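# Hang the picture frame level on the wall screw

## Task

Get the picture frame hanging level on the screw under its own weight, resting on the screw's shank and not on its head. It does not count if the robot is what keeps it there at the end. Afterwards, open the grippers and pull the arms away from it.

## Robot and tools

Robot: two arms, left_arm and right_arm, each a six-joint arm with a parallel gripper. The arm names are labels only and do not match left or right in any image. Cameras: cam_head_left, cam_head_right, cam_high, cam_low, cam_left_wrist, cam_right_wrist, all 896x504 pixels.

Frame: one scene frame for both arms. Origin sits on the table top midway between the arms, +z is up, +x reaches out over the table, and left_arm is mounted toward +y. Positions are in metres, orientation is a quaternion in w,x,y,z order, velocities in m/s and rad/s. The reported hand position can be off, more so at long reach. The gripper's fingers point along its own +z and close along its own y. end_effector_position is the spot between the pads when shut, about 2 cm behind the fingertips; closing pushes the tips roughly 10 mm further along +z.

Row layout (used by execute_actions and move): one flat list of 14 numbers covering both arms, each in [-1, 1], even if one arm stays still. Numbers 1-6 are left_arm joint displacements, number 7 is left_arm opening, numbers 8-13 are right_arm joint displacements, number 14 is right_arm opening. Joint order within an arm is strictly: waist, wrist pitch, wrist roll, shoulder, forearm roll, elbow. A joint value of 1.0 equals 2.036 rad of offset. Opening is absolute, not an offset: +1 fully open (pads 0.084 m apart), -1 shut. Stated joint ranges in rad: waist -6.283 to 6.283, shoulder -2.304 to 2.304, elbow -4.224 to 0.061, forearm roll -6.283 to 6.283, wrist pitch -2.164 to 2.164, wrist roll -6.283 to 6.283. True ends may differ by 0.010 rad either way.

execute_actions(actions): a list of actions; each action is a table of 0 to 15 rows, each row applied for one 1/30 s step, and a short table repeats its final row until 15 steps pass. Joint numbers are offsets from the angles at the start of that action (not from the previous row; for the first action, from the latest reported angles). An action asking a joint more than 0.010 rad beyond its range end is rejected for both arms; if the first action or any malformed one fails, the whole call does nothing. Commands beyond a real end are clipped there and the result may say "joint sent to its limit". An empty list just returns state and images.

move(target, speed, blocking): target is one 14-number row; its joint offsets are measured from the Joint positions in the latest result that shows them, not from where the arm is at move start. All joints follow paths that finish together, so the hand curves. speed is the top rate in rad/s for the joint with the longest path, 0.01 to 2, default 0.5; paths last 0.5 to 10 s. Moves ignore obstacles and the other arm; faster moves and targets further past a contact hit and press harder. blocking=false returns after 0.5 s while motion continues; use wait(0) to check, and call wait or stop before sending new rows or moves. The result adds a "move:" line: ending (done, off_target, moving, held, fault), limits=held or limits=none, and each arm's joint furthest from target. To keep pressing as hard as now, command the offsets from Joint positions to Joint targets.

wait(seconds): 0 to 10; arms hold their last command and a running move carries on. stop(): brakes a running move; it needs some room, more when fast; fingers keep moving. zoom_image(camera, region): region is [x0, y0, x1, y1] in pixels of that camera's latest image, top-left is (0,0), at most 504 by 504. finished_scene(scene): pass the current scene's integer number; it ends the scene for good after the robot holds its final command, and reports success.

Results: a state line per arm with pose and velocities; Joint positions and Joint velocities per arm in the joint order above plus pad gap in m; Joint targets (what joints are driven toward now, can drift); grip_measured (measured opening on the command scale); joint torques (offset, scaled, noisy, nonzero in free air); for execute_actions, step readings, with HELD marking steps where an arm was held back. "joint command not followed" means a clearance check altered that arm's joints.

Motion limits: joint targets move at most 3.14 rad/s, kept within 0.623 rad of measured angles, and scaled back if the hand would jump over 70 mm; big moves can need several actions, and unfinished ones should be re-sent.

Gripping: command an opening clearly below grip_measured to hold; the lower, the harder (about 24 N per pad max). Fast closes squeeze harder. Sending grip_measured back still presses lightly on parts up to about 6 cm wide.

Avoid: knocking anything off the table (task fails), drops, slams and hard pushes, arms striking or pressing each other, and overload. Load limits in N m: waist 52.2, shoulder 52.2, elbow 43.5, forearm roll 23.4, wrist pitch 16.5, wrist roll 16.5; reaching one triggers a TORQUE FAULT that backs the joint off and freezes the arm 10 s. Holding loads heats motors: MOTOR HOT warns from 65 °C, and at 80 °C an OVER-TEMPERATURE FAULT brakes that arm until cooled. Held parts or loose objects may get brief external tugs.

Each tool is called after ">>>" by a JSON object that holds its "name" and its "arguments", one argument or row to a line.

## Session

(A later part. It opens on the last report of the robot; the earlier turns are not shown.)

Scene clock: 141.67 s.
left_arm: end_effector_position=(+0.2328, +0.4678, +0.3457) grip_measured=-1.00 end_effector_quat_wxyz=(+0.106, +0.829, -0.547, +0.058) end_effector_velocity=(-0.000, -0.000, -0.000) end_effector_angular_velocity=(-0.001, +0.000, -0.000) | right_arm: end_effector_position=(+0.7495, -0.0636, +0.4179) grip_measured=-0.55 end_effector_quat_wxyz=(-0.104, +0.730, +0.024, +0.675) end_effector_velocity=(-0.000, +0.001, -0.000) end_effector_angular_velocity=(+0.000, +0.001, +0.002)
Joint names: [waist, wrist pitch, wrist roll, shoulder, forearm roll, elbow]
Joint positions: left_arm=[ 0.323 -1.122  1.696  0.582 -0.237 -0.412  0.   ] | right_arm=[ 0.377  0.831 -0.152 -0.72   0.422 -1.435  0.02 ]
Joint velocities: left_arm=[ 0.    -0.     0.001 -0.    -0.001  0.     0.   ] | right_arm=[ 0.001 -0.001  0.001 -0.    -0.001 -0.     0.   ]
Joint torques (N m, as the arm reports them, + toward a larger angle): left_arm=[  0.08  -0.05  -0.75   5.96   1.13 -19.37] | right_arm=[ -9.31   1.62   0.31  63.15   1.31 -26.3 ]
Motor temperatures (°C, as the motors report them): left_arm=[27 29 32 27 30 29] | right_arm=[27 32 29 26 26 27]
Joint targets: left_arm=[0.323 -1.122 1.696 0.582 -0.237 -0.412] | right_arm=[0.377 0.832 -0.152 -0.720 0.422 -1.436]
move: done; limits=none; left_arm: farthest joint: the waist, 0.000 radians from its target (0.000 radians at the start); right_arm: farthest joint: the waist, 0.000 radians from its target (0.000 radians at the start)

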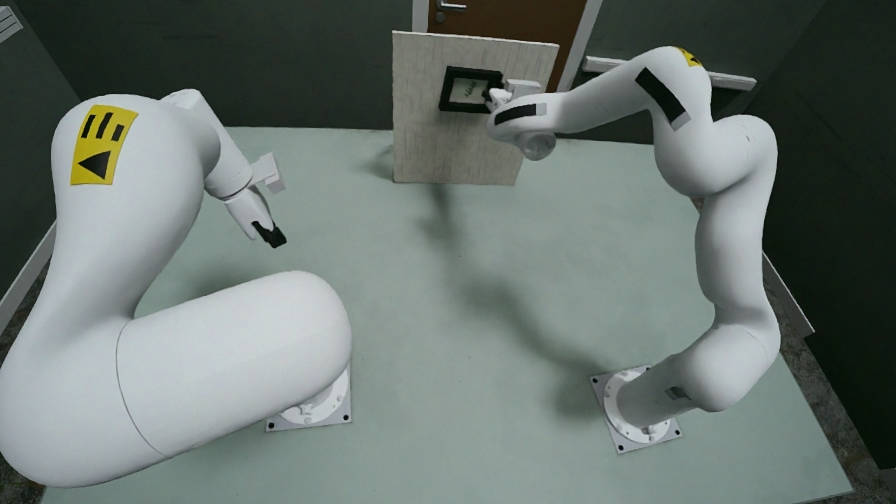

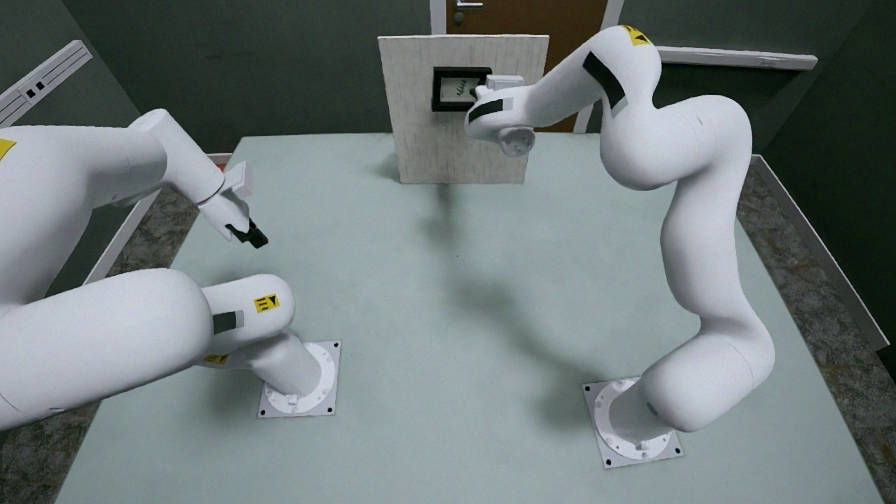

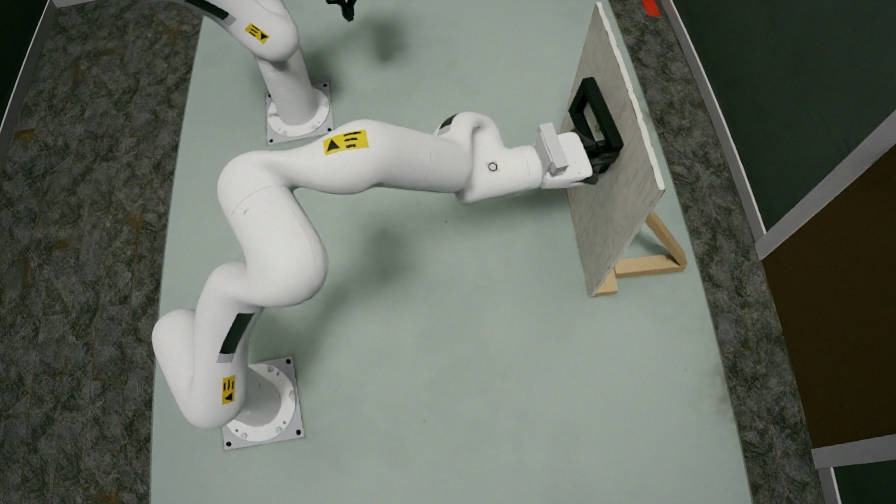

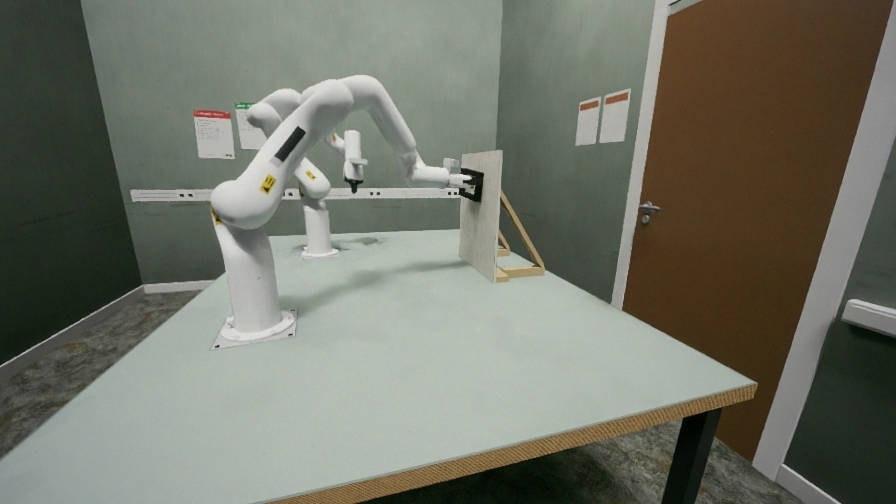

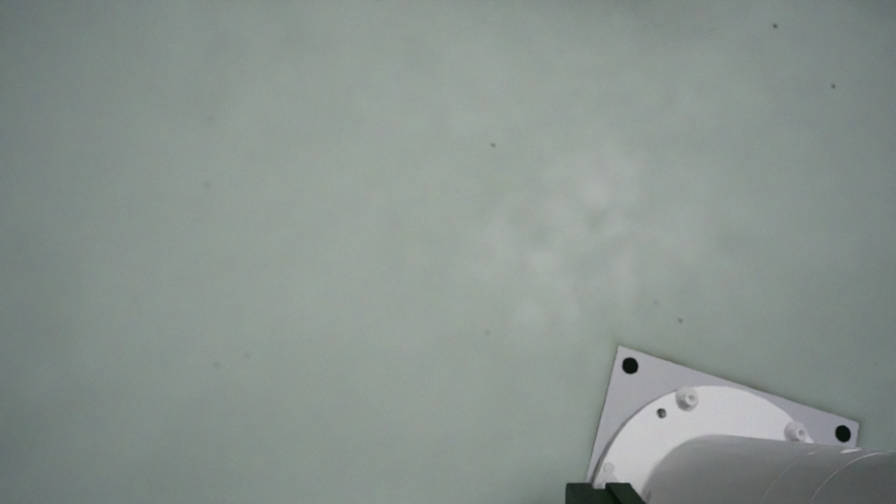

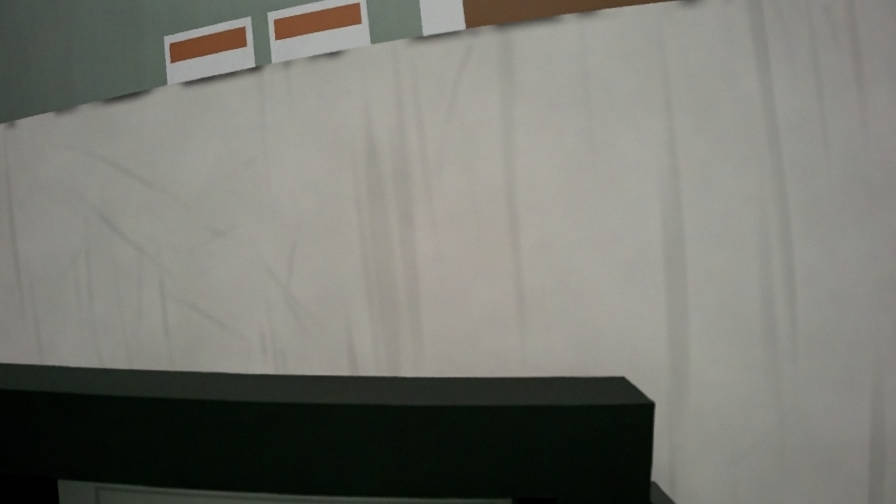

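Contact too light; raise, push further, lower.

>>> {"name": "move", "arguments": {
  "target": [0,0,0,0,0,0,-1,0,-0.019,0,0.0145,0,-0.005,-1],
  "speed": 0.1
}}

>>> {"name": "move", "arguments": {
  "target": [0,0,0,0,0,0,-1,0,-0.002,0,-0.007,0,-0.009,-1],
  "speed": 0.06
}}

>>> {"name": "move", "arguments": {
  "target": [0,0,0,0,0,0,-1,0,0.019,0,-0.0145,0,0.005,-1],
  "speed": 0.04
}}

Scene clock: 142.77 s.
left_arm: end_effector_position=(+0.2328, +0.4678, +0.3457) grip_measured=-1.00 end_effector_quat_wxyz=(+0.106, +0.829, -0.547, +0.058) end_effector_velocity=(-0.000, -0.000, -0.000) end_effector_angular_velocity=(-0.000, +0.001, -0.001) | right_arm: end_effector_position=(+0.7488, -0.0610, +0.4411) grip_measured=-0.55 end_effector_quat_wxyz=(-0.112, +0.730, +0.024, +0.674) end_effector_velocity=(-0.001, +0.000, -0.001) end_effector_angular_velocity=(-0.001, +0.003, +0.001)
Joint names: [waist, wrist pitch, wrist roll, shoulder, forearm roll, elbow]
Joint positions: left_arm=[ 0.323 -1.122  1.696  0.582 -0.237 -0.412  0.   ] | right_arm=[ 0.377  0.793 -0.152 -0.691  0.422 -1.446  0.02 ]
Joint velocities: left_arm=[-0.001 -0.001  0.    -0.     0.001 -0.     0.   ] | right_arm=[ 0.    -0.001  0.     0.001 -0.001  0.003 -0.   ]
Joint torques (N m, as the arm reports them, + toward a larger angle): left_arm=[ -0.06  -0.13  -0.79   5.7    0.93 -19.07] | right_arm=[ -6.7    1.71   0.29  63.52   1.39 -26.  ]
Motor temperatures (°C, as the motors report them): left_arm=[27 29 32 27 30 29] | right_arm=[27 32 29 26 26 27]
Joint targets: left_arm=[0.323 -1.122 1.696 0.582 -0.237 -0.412] | right_arm=[0.377 0.793 -0.152 -0.690 0.422 -1.446]
move: done; limits=none; left_arm: farthest joint: the waist, 0.000 radians from its target (0.000 radians at the start); right_arm: farthest joint: the wrist pitch, 0.001 radians from its target (0.039 radians at the start)

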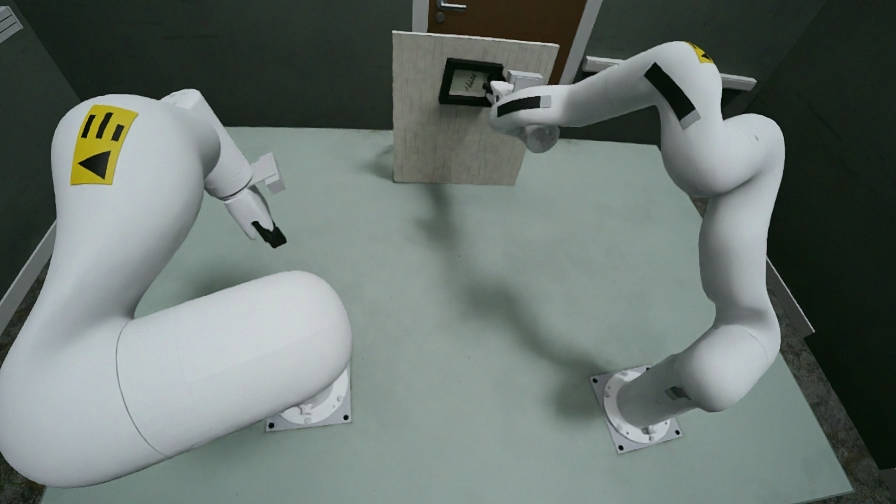

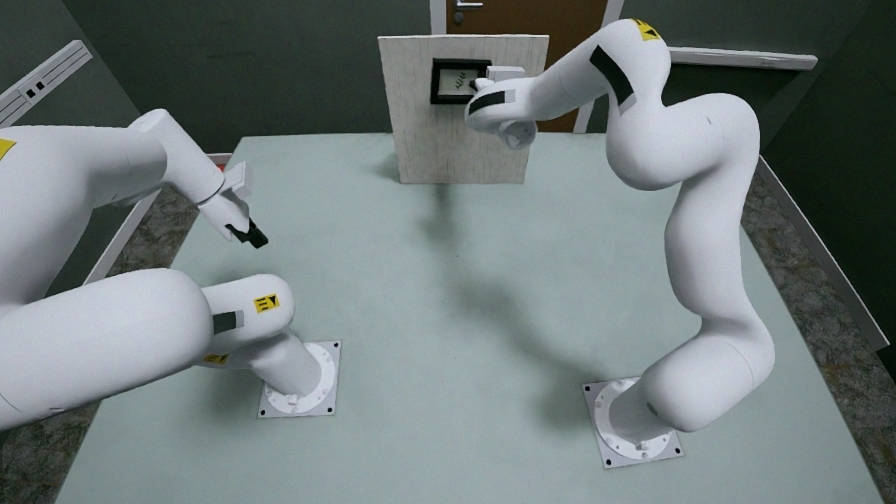

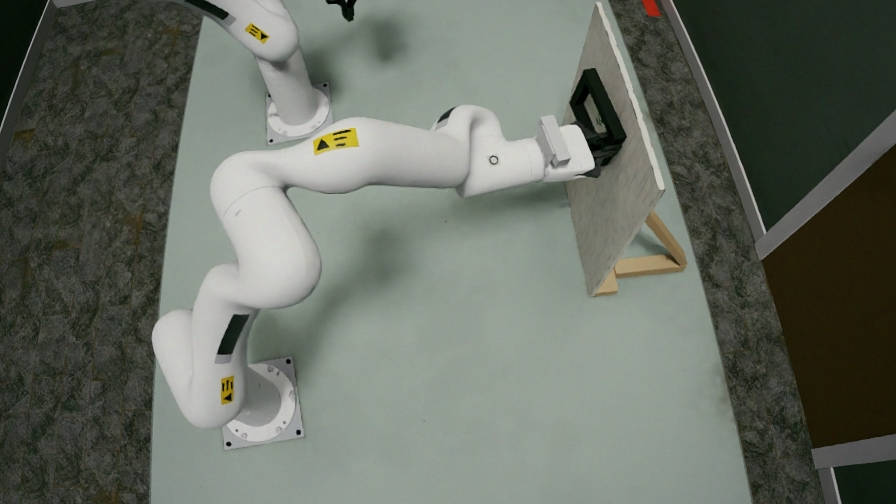

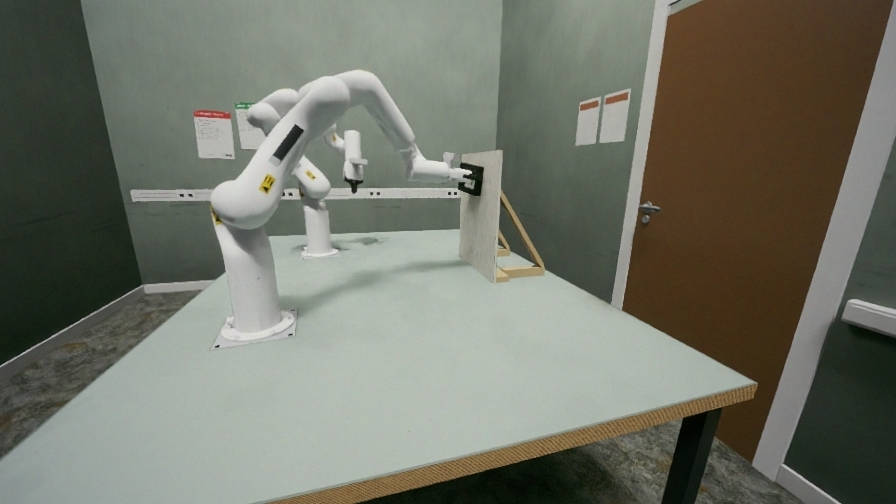

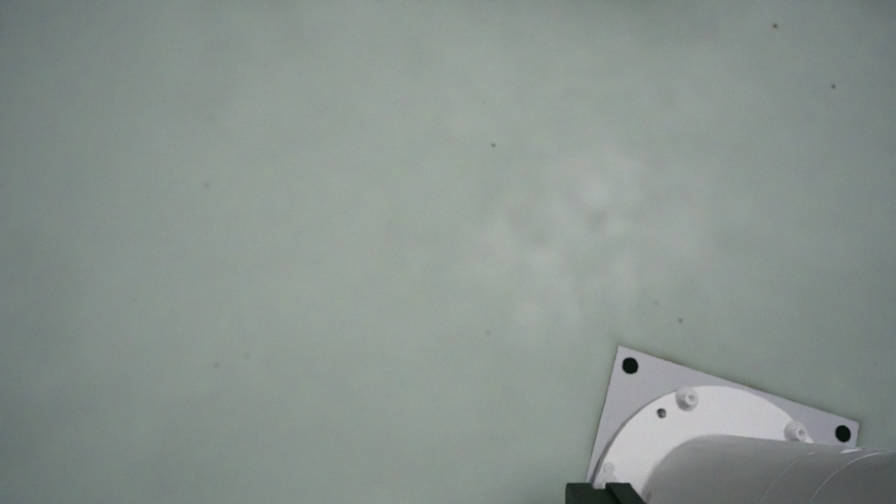

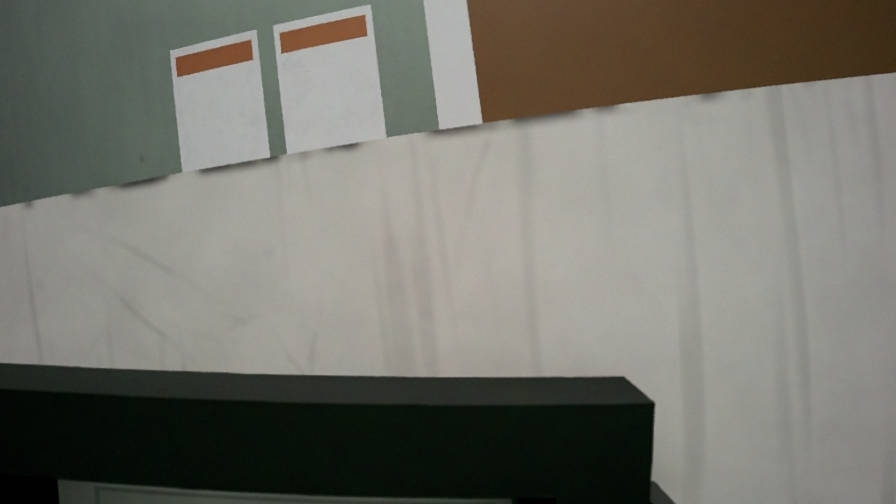

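Scene clock: 143.50 s.
left_arm: end_effector_position=(+0.2328, +0.4678, +0.3457) grip_measured=-1.00 end_effector_quat_wxyz=(+0.106, +0.829, -0.547, +0.058) end_effector_velocity=(-0.000, +0.000, -0.000) end_effector_angular_velocity=(+0.001, -0.000, -0.000) | right_arm: end_effector_position=(+0.7528, -0.0577, +0.4393) grip_measured=-0.53 end_effector_quat_wxyz=(-0.114, +0.729, +0.024, +0.674) end_effector_velocity=(+0.001, +0.000, +0.001) end_effector_angular_velocity=(-0.000, -0.001, +0.000)
Joint names: [waist, wrist pitch, wrist roll, shoulder, forearm roll, elbow]
Joint positions: left_arm=[ 0.323 -1.122  1.696  0.582 -0.237 -0.412  0.   ] | right_arm=[ 0.377  0.789 -0.152 -0.704  0.422 -1.463  0.021]
Joint velocities: left_arm=[0.    0.    0.    0.    0.001 0.    0.   ] | right_arm=[-0.001 -0.002 -0.001 -0.001 -0.    -0.004  0.001]
Joint torques (N m, as the arm reports them, + toward a larger angle): left_arm=[  0.71  -0.14  -0.77   5.01   0.96 -19.27] | right_arm=[-24.36   0.9    0.32  49.48   1.93 -33.83]
Motor temperatures (°C, as the motors report them): left_arm=[27 29 32 27 30 29] | right_arm=[27 32 29 26 26 27]
Joint targets: left_arm=[0.323 -1.122 1.696 0.582 -0.237 -0.412] | right_arm=[0.377 0.789 -0.152 -0.705 0.422 -1.464]
move: done; limits=none; left_arm: farthest joint: the waist, 0.000 radians from its target (0.000 radians at the start); right_arm: farthest joint: the shoulder, 0.001 radians from its target (0.015 radians at the start)

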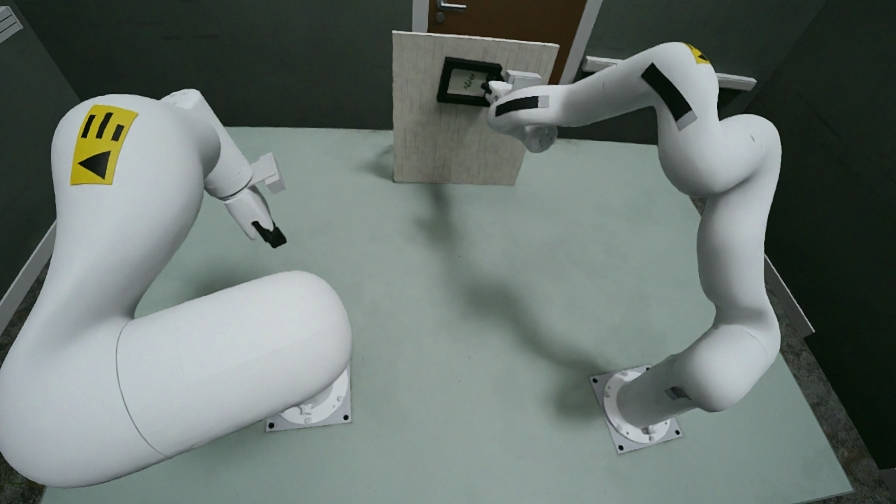

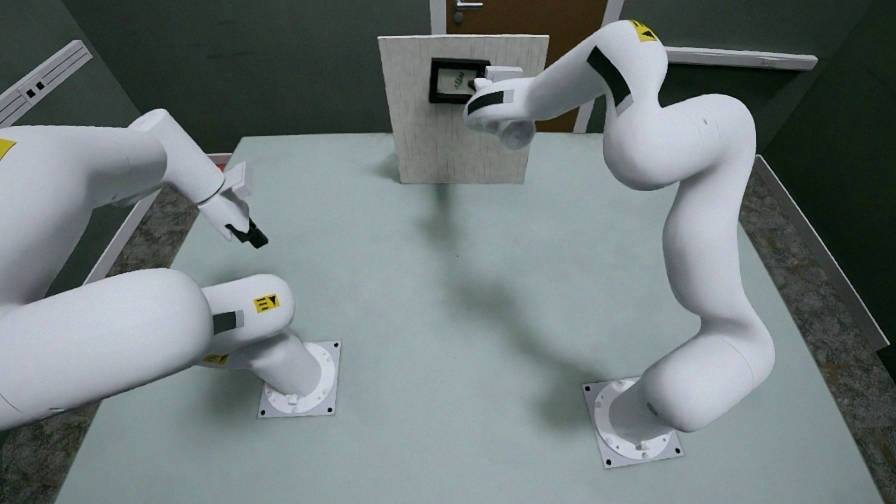

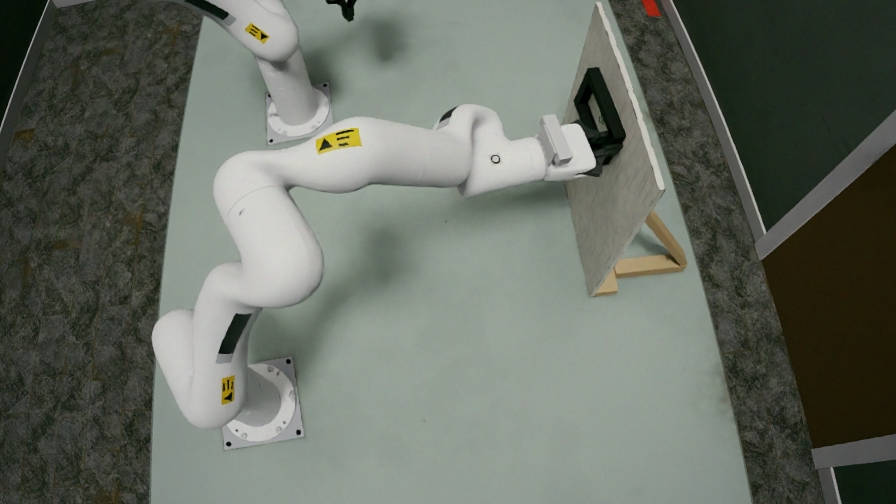

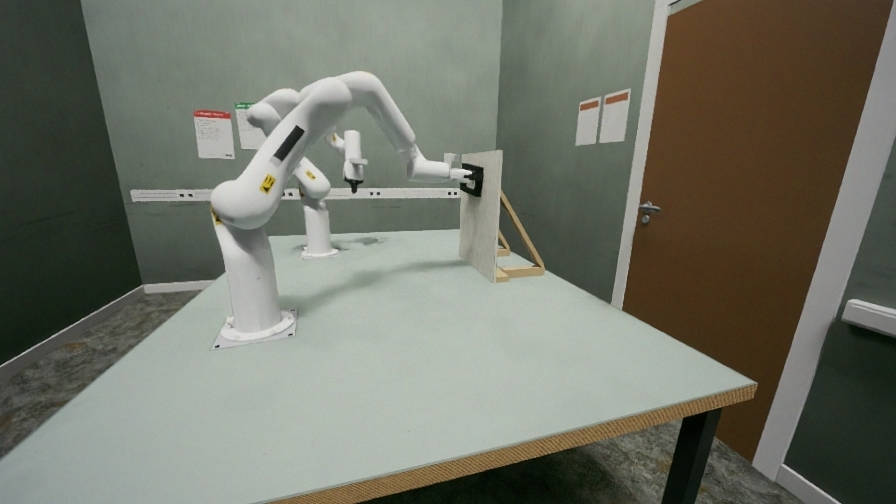

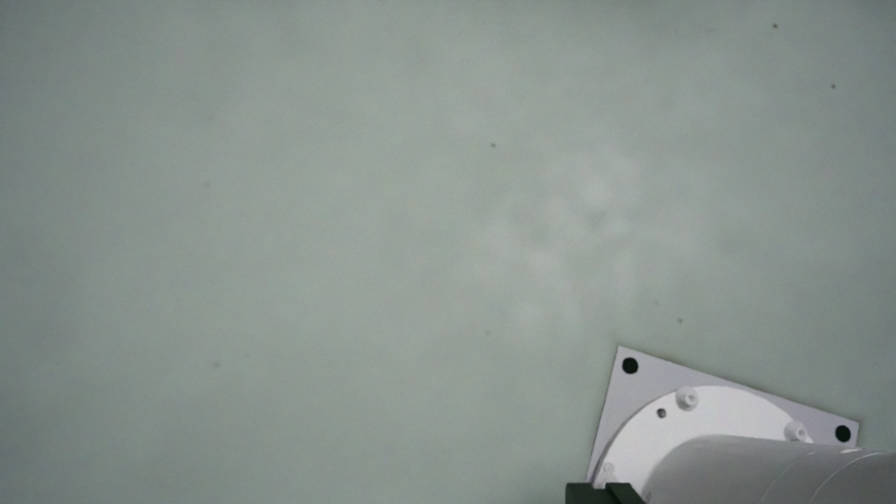

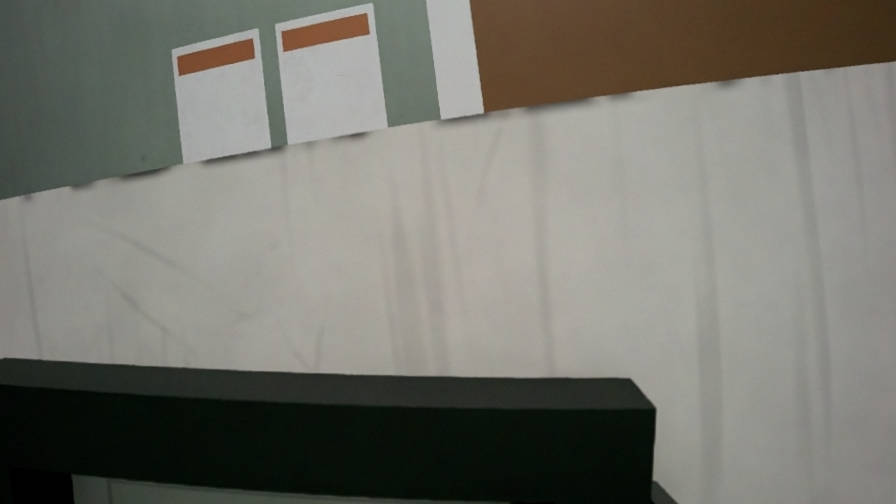

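Scene clock: 144.73 s.
left_arm: end_effector_position=(+0.2328, +0.4678, +0.3457) grip_measured=-1.00 end_effector_quat_wxyz=(+0.106, +0.829, -0.547, +0.058) end_effector_velocity=(+0.000, -0.000, +0.000) end_effector_angular_velocity=(-0.001, -0.002, +0.002) | right_arm: end_effector_position=(+0.7530, -0.0594, +0.4161) grip_measured=-0.53 end_effector_quat_wxyz=(-0.106, +0.730, +0.025, +0.675) end_effector_velocity=(-0.000, +0.000, -0.001) end_effector_angular_velocity=(-0.002, +0.001, +0.000)
Joint names: [waist, wrist pitch, wrist roll, shoulder, forearm roll, elbow]
Joint positions: left_arm=[ 0.323 -1.122  1.696  0.582 -0.237 -0.412  0.   ] | right_arm=[ 0.379  0.828 -0.152 -0.733  0.422 -1.453  0.021]
Joint velocities: left_arm=[ 0.     0.    -0.     0.    -0.002 -0.     0.   ] | right_arm=[ 0.    -0.    -0.002 -0.001  0.     0.     0.   ]
Joint torques (N m, as the arm reports them, + toward a larger angle): left_arm=[  0.39  -0.14  -0.82   5.12   1.21 -19.87] | right_arm=[-31.31  -0.58   0.31  42.72   4.47 -28.39]
Motor temperatures (°C, as the motors report them): left_arm=[27 29 32 27 30 29] | right_arm=[27 32 29 26 26 27]
Joint targets: left_arm=[0.323 -1.122 1.696 0.582 -0.237 -0.412] | right_arm=[0.377 0.828 -0.152 -0.734 0.422 -1.453]
move: done; limits=none; left_arm: farthest joint: the waist, 0.000 radians from its target (0.000 radians at the start); right_arm: farthest joint: the waist, 0.002 radians from its target (0.000 radians at the start)

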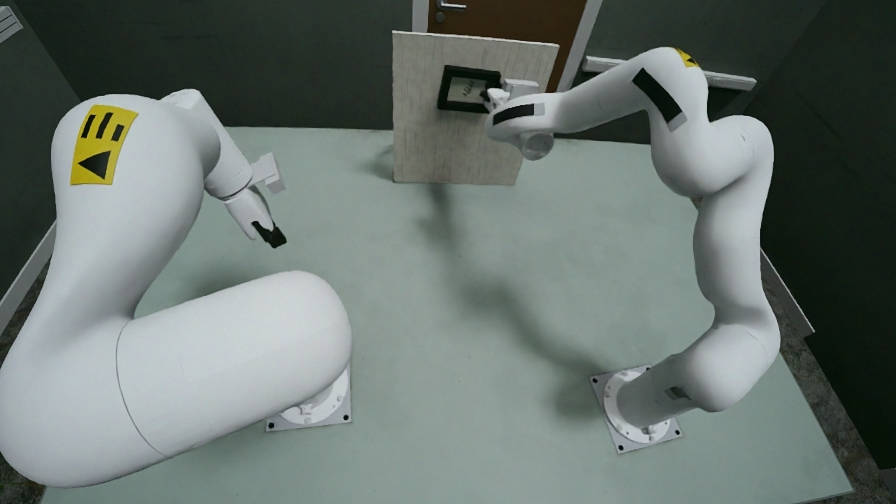

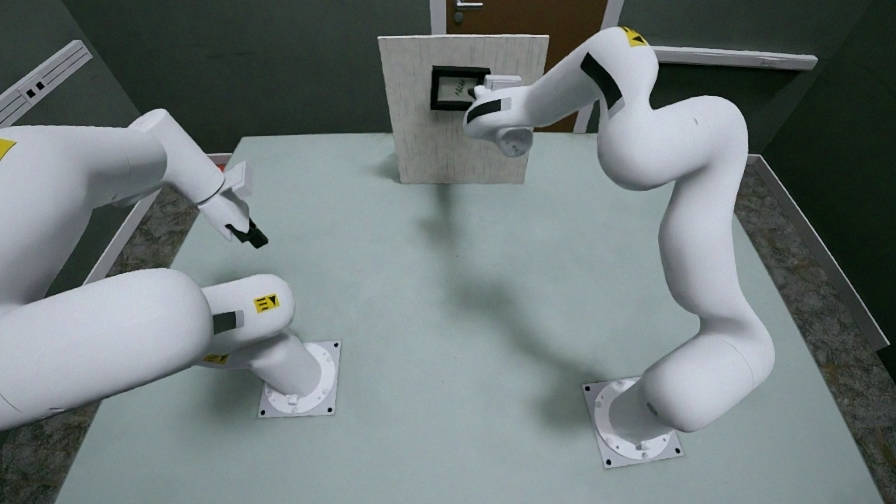

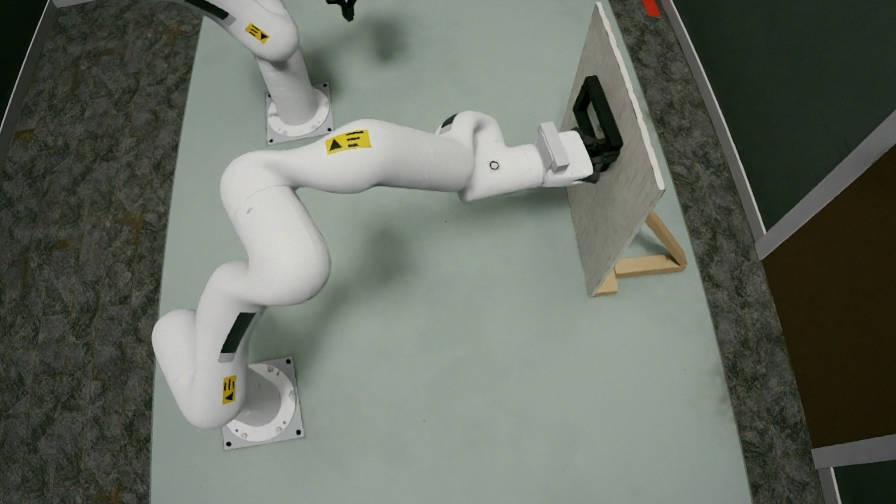

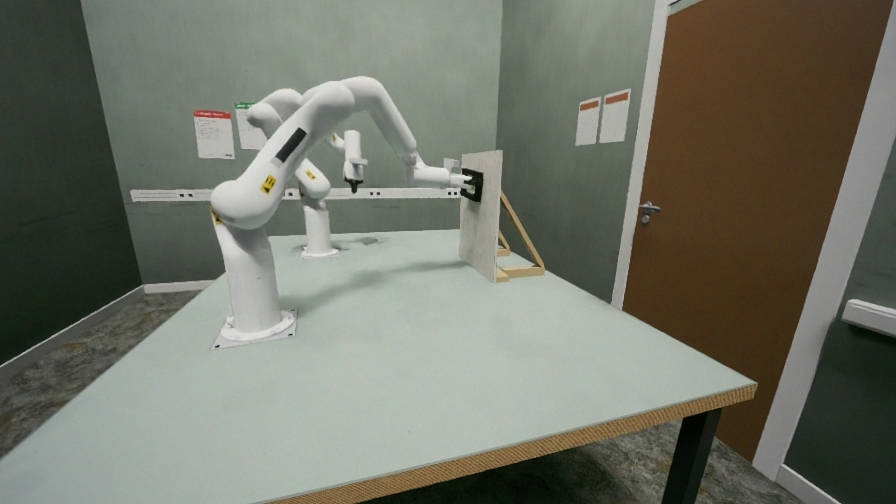

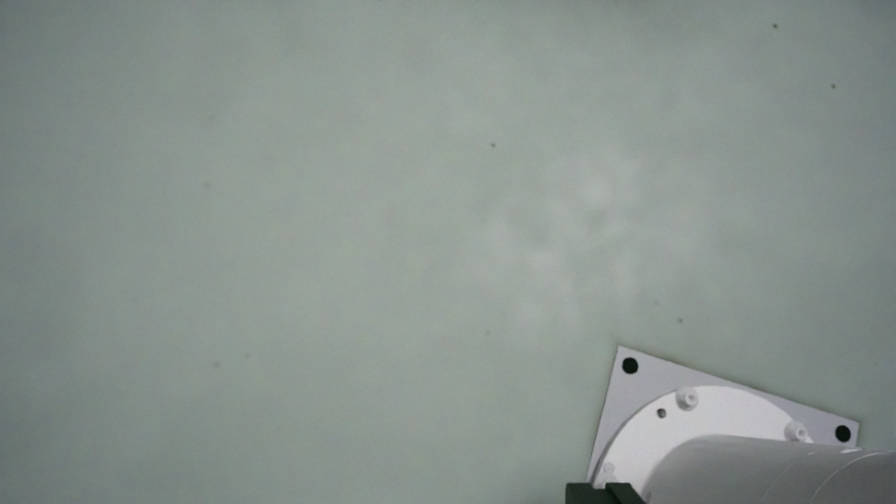

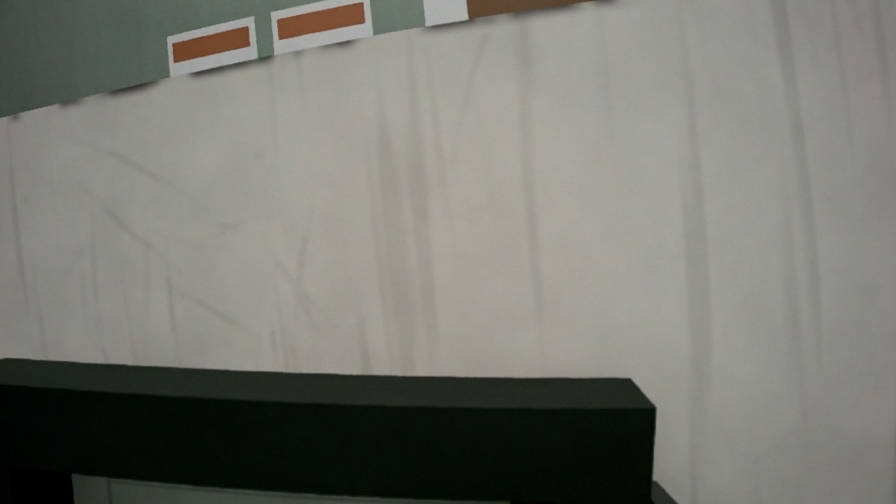

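Lower a bit more, then release.

>>> {"name": "move", "arguments": {
  "target": [0,0,0,0,0,0,-1,-0.001,0.006,0,-0.0045,0,0.0015,-1],
  "speed": 0.04
}}

Scene clock: 145.63 s.
left_arm: end_effector_position=(+0.2328, +0.4678, +0.3457) grip_measured=-1.00 end_effector_quat_wxyz=(+0.106, +0.829, -0.547, +0.058) end_effector_velocity=(+0.000, -0.000, -0.000) end_effector_angular_velocity=(-0.002, -0.000, +0.001) | right_arm: end_effector_position=(+0.7529, -0.0594, +0.4142) grip_measured=-0.53 end_effector_quat_wxyz=(-0.105, +0.727, +0.024, +0.679) end_effector_velocity=(-0.001, +0.002, -0.006) end_effector_angular_velocity=(-0.002, +0.015, +0.006)
Joint names: [waist, wrist pitch, wrist roll, shoulder, forearm roll, elbow]
Joint positions: left_arm=[ 0.323 -1.122  1.696  0.582 -0.237 -0.412  0.   ] | right_arm=[ 0.38   0.844 -0.152 -0.739  0.421 -1.451  0.021]
Joint velocities: left_arm=[-0.     0.     0.    -0.    -0.002  0.001  0.   ] | right_arm=[ 0.001 -0.012  0.003 -0.002 -0.002  0.002  0.   ]
Joint torques (N m, as the arm reports them, + toward a larger angle): left_arm=[  0.49  -0.23  -0.86   5.3    0.99 -19.7 ] | right_arm=[-36.63  -3.7   -0.2   23.48   7.4  -13.49]
Motor temperatures (°C, as the motors report them): left_arm=[27 29 32 27 30 29] | right_arm=[27 32 29 26 26 27]
Joint targets: left_arm=[0.323 -1.122 1.696 0.582 -0.237 -0.412] | right_arm=[0.377 0.840 -0.152 -0.743 0.422 -1.450]
move: done; limits=none; left_arm: farthest joint: the waist, 0.000 radians from its target (0.000 radians at the start); right_arm: farthest joint: the waist, 0.003 radians from its target (0.002 radians at the start)

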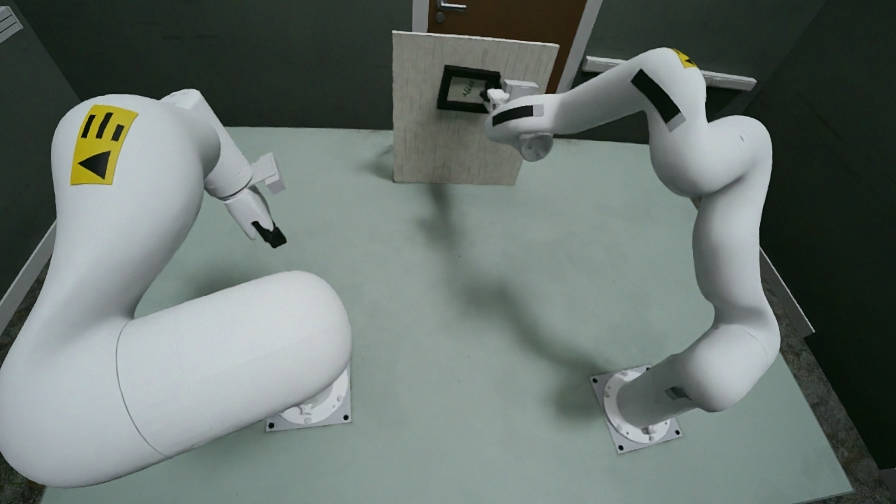

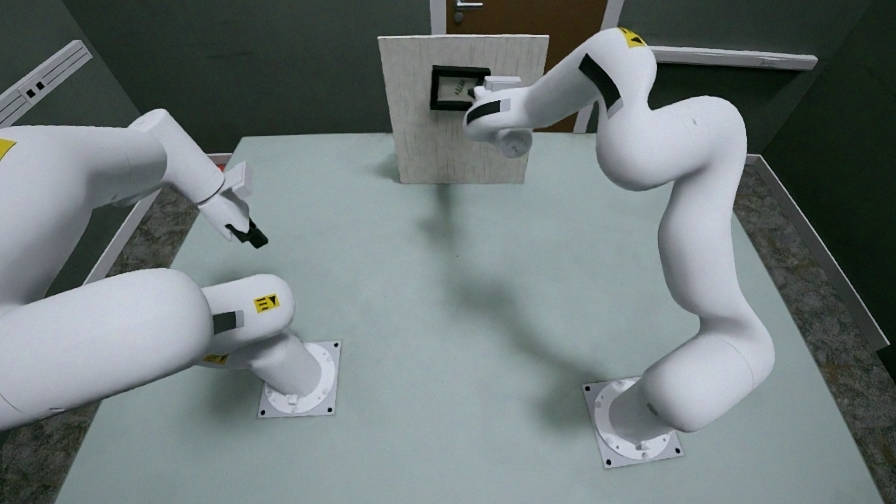

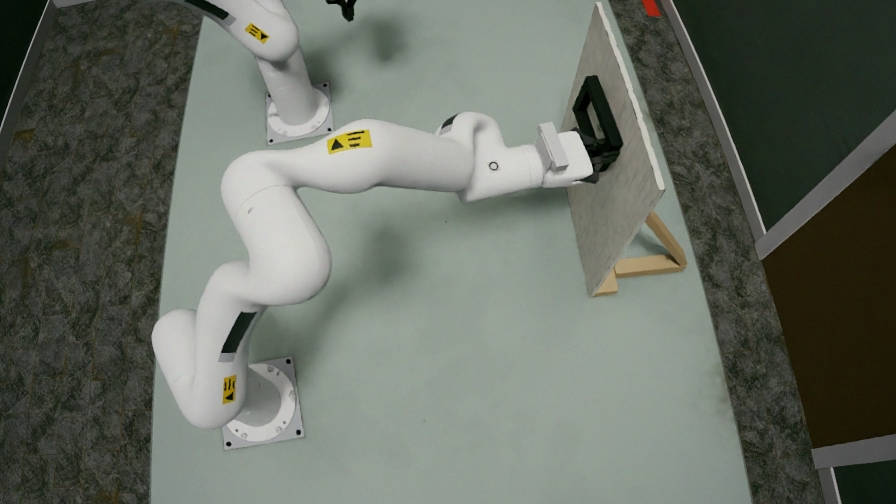

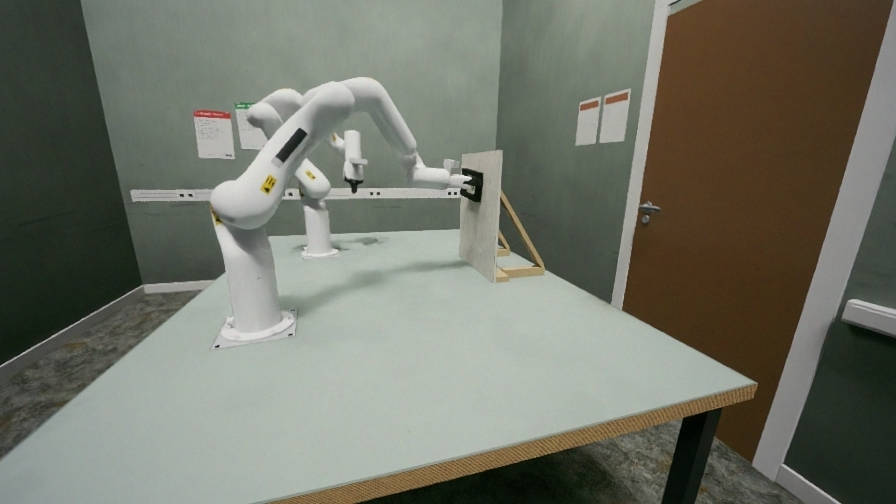

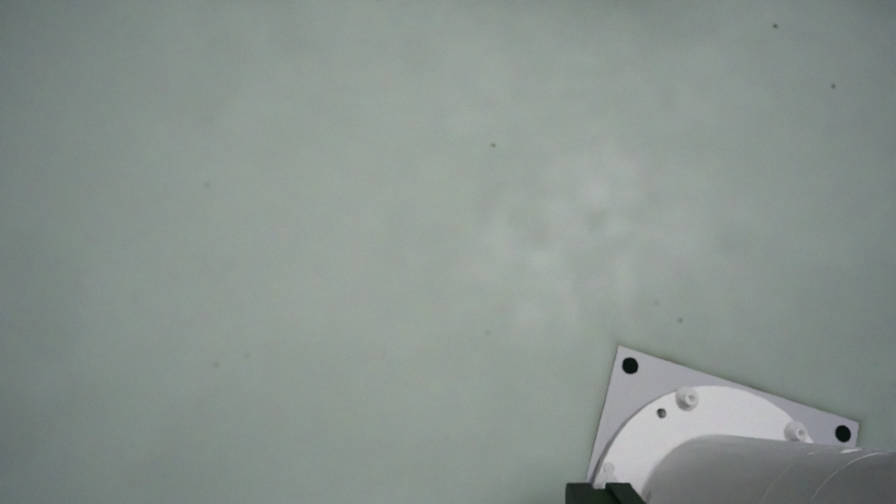

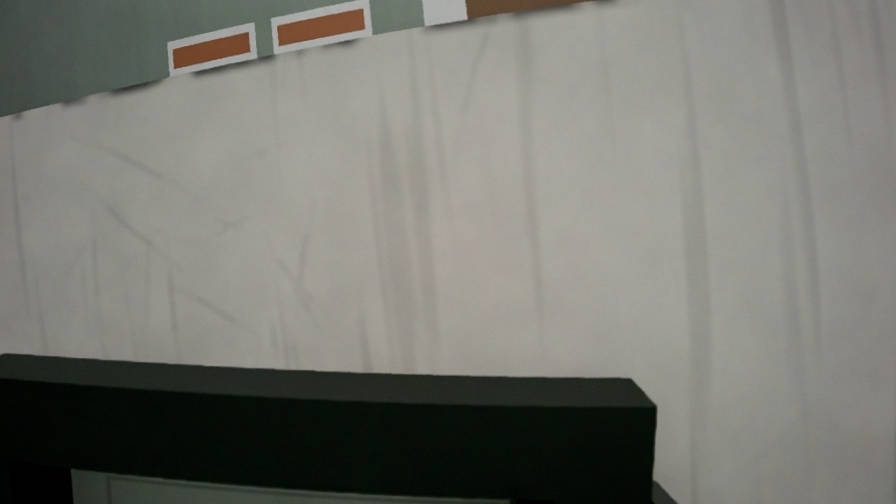

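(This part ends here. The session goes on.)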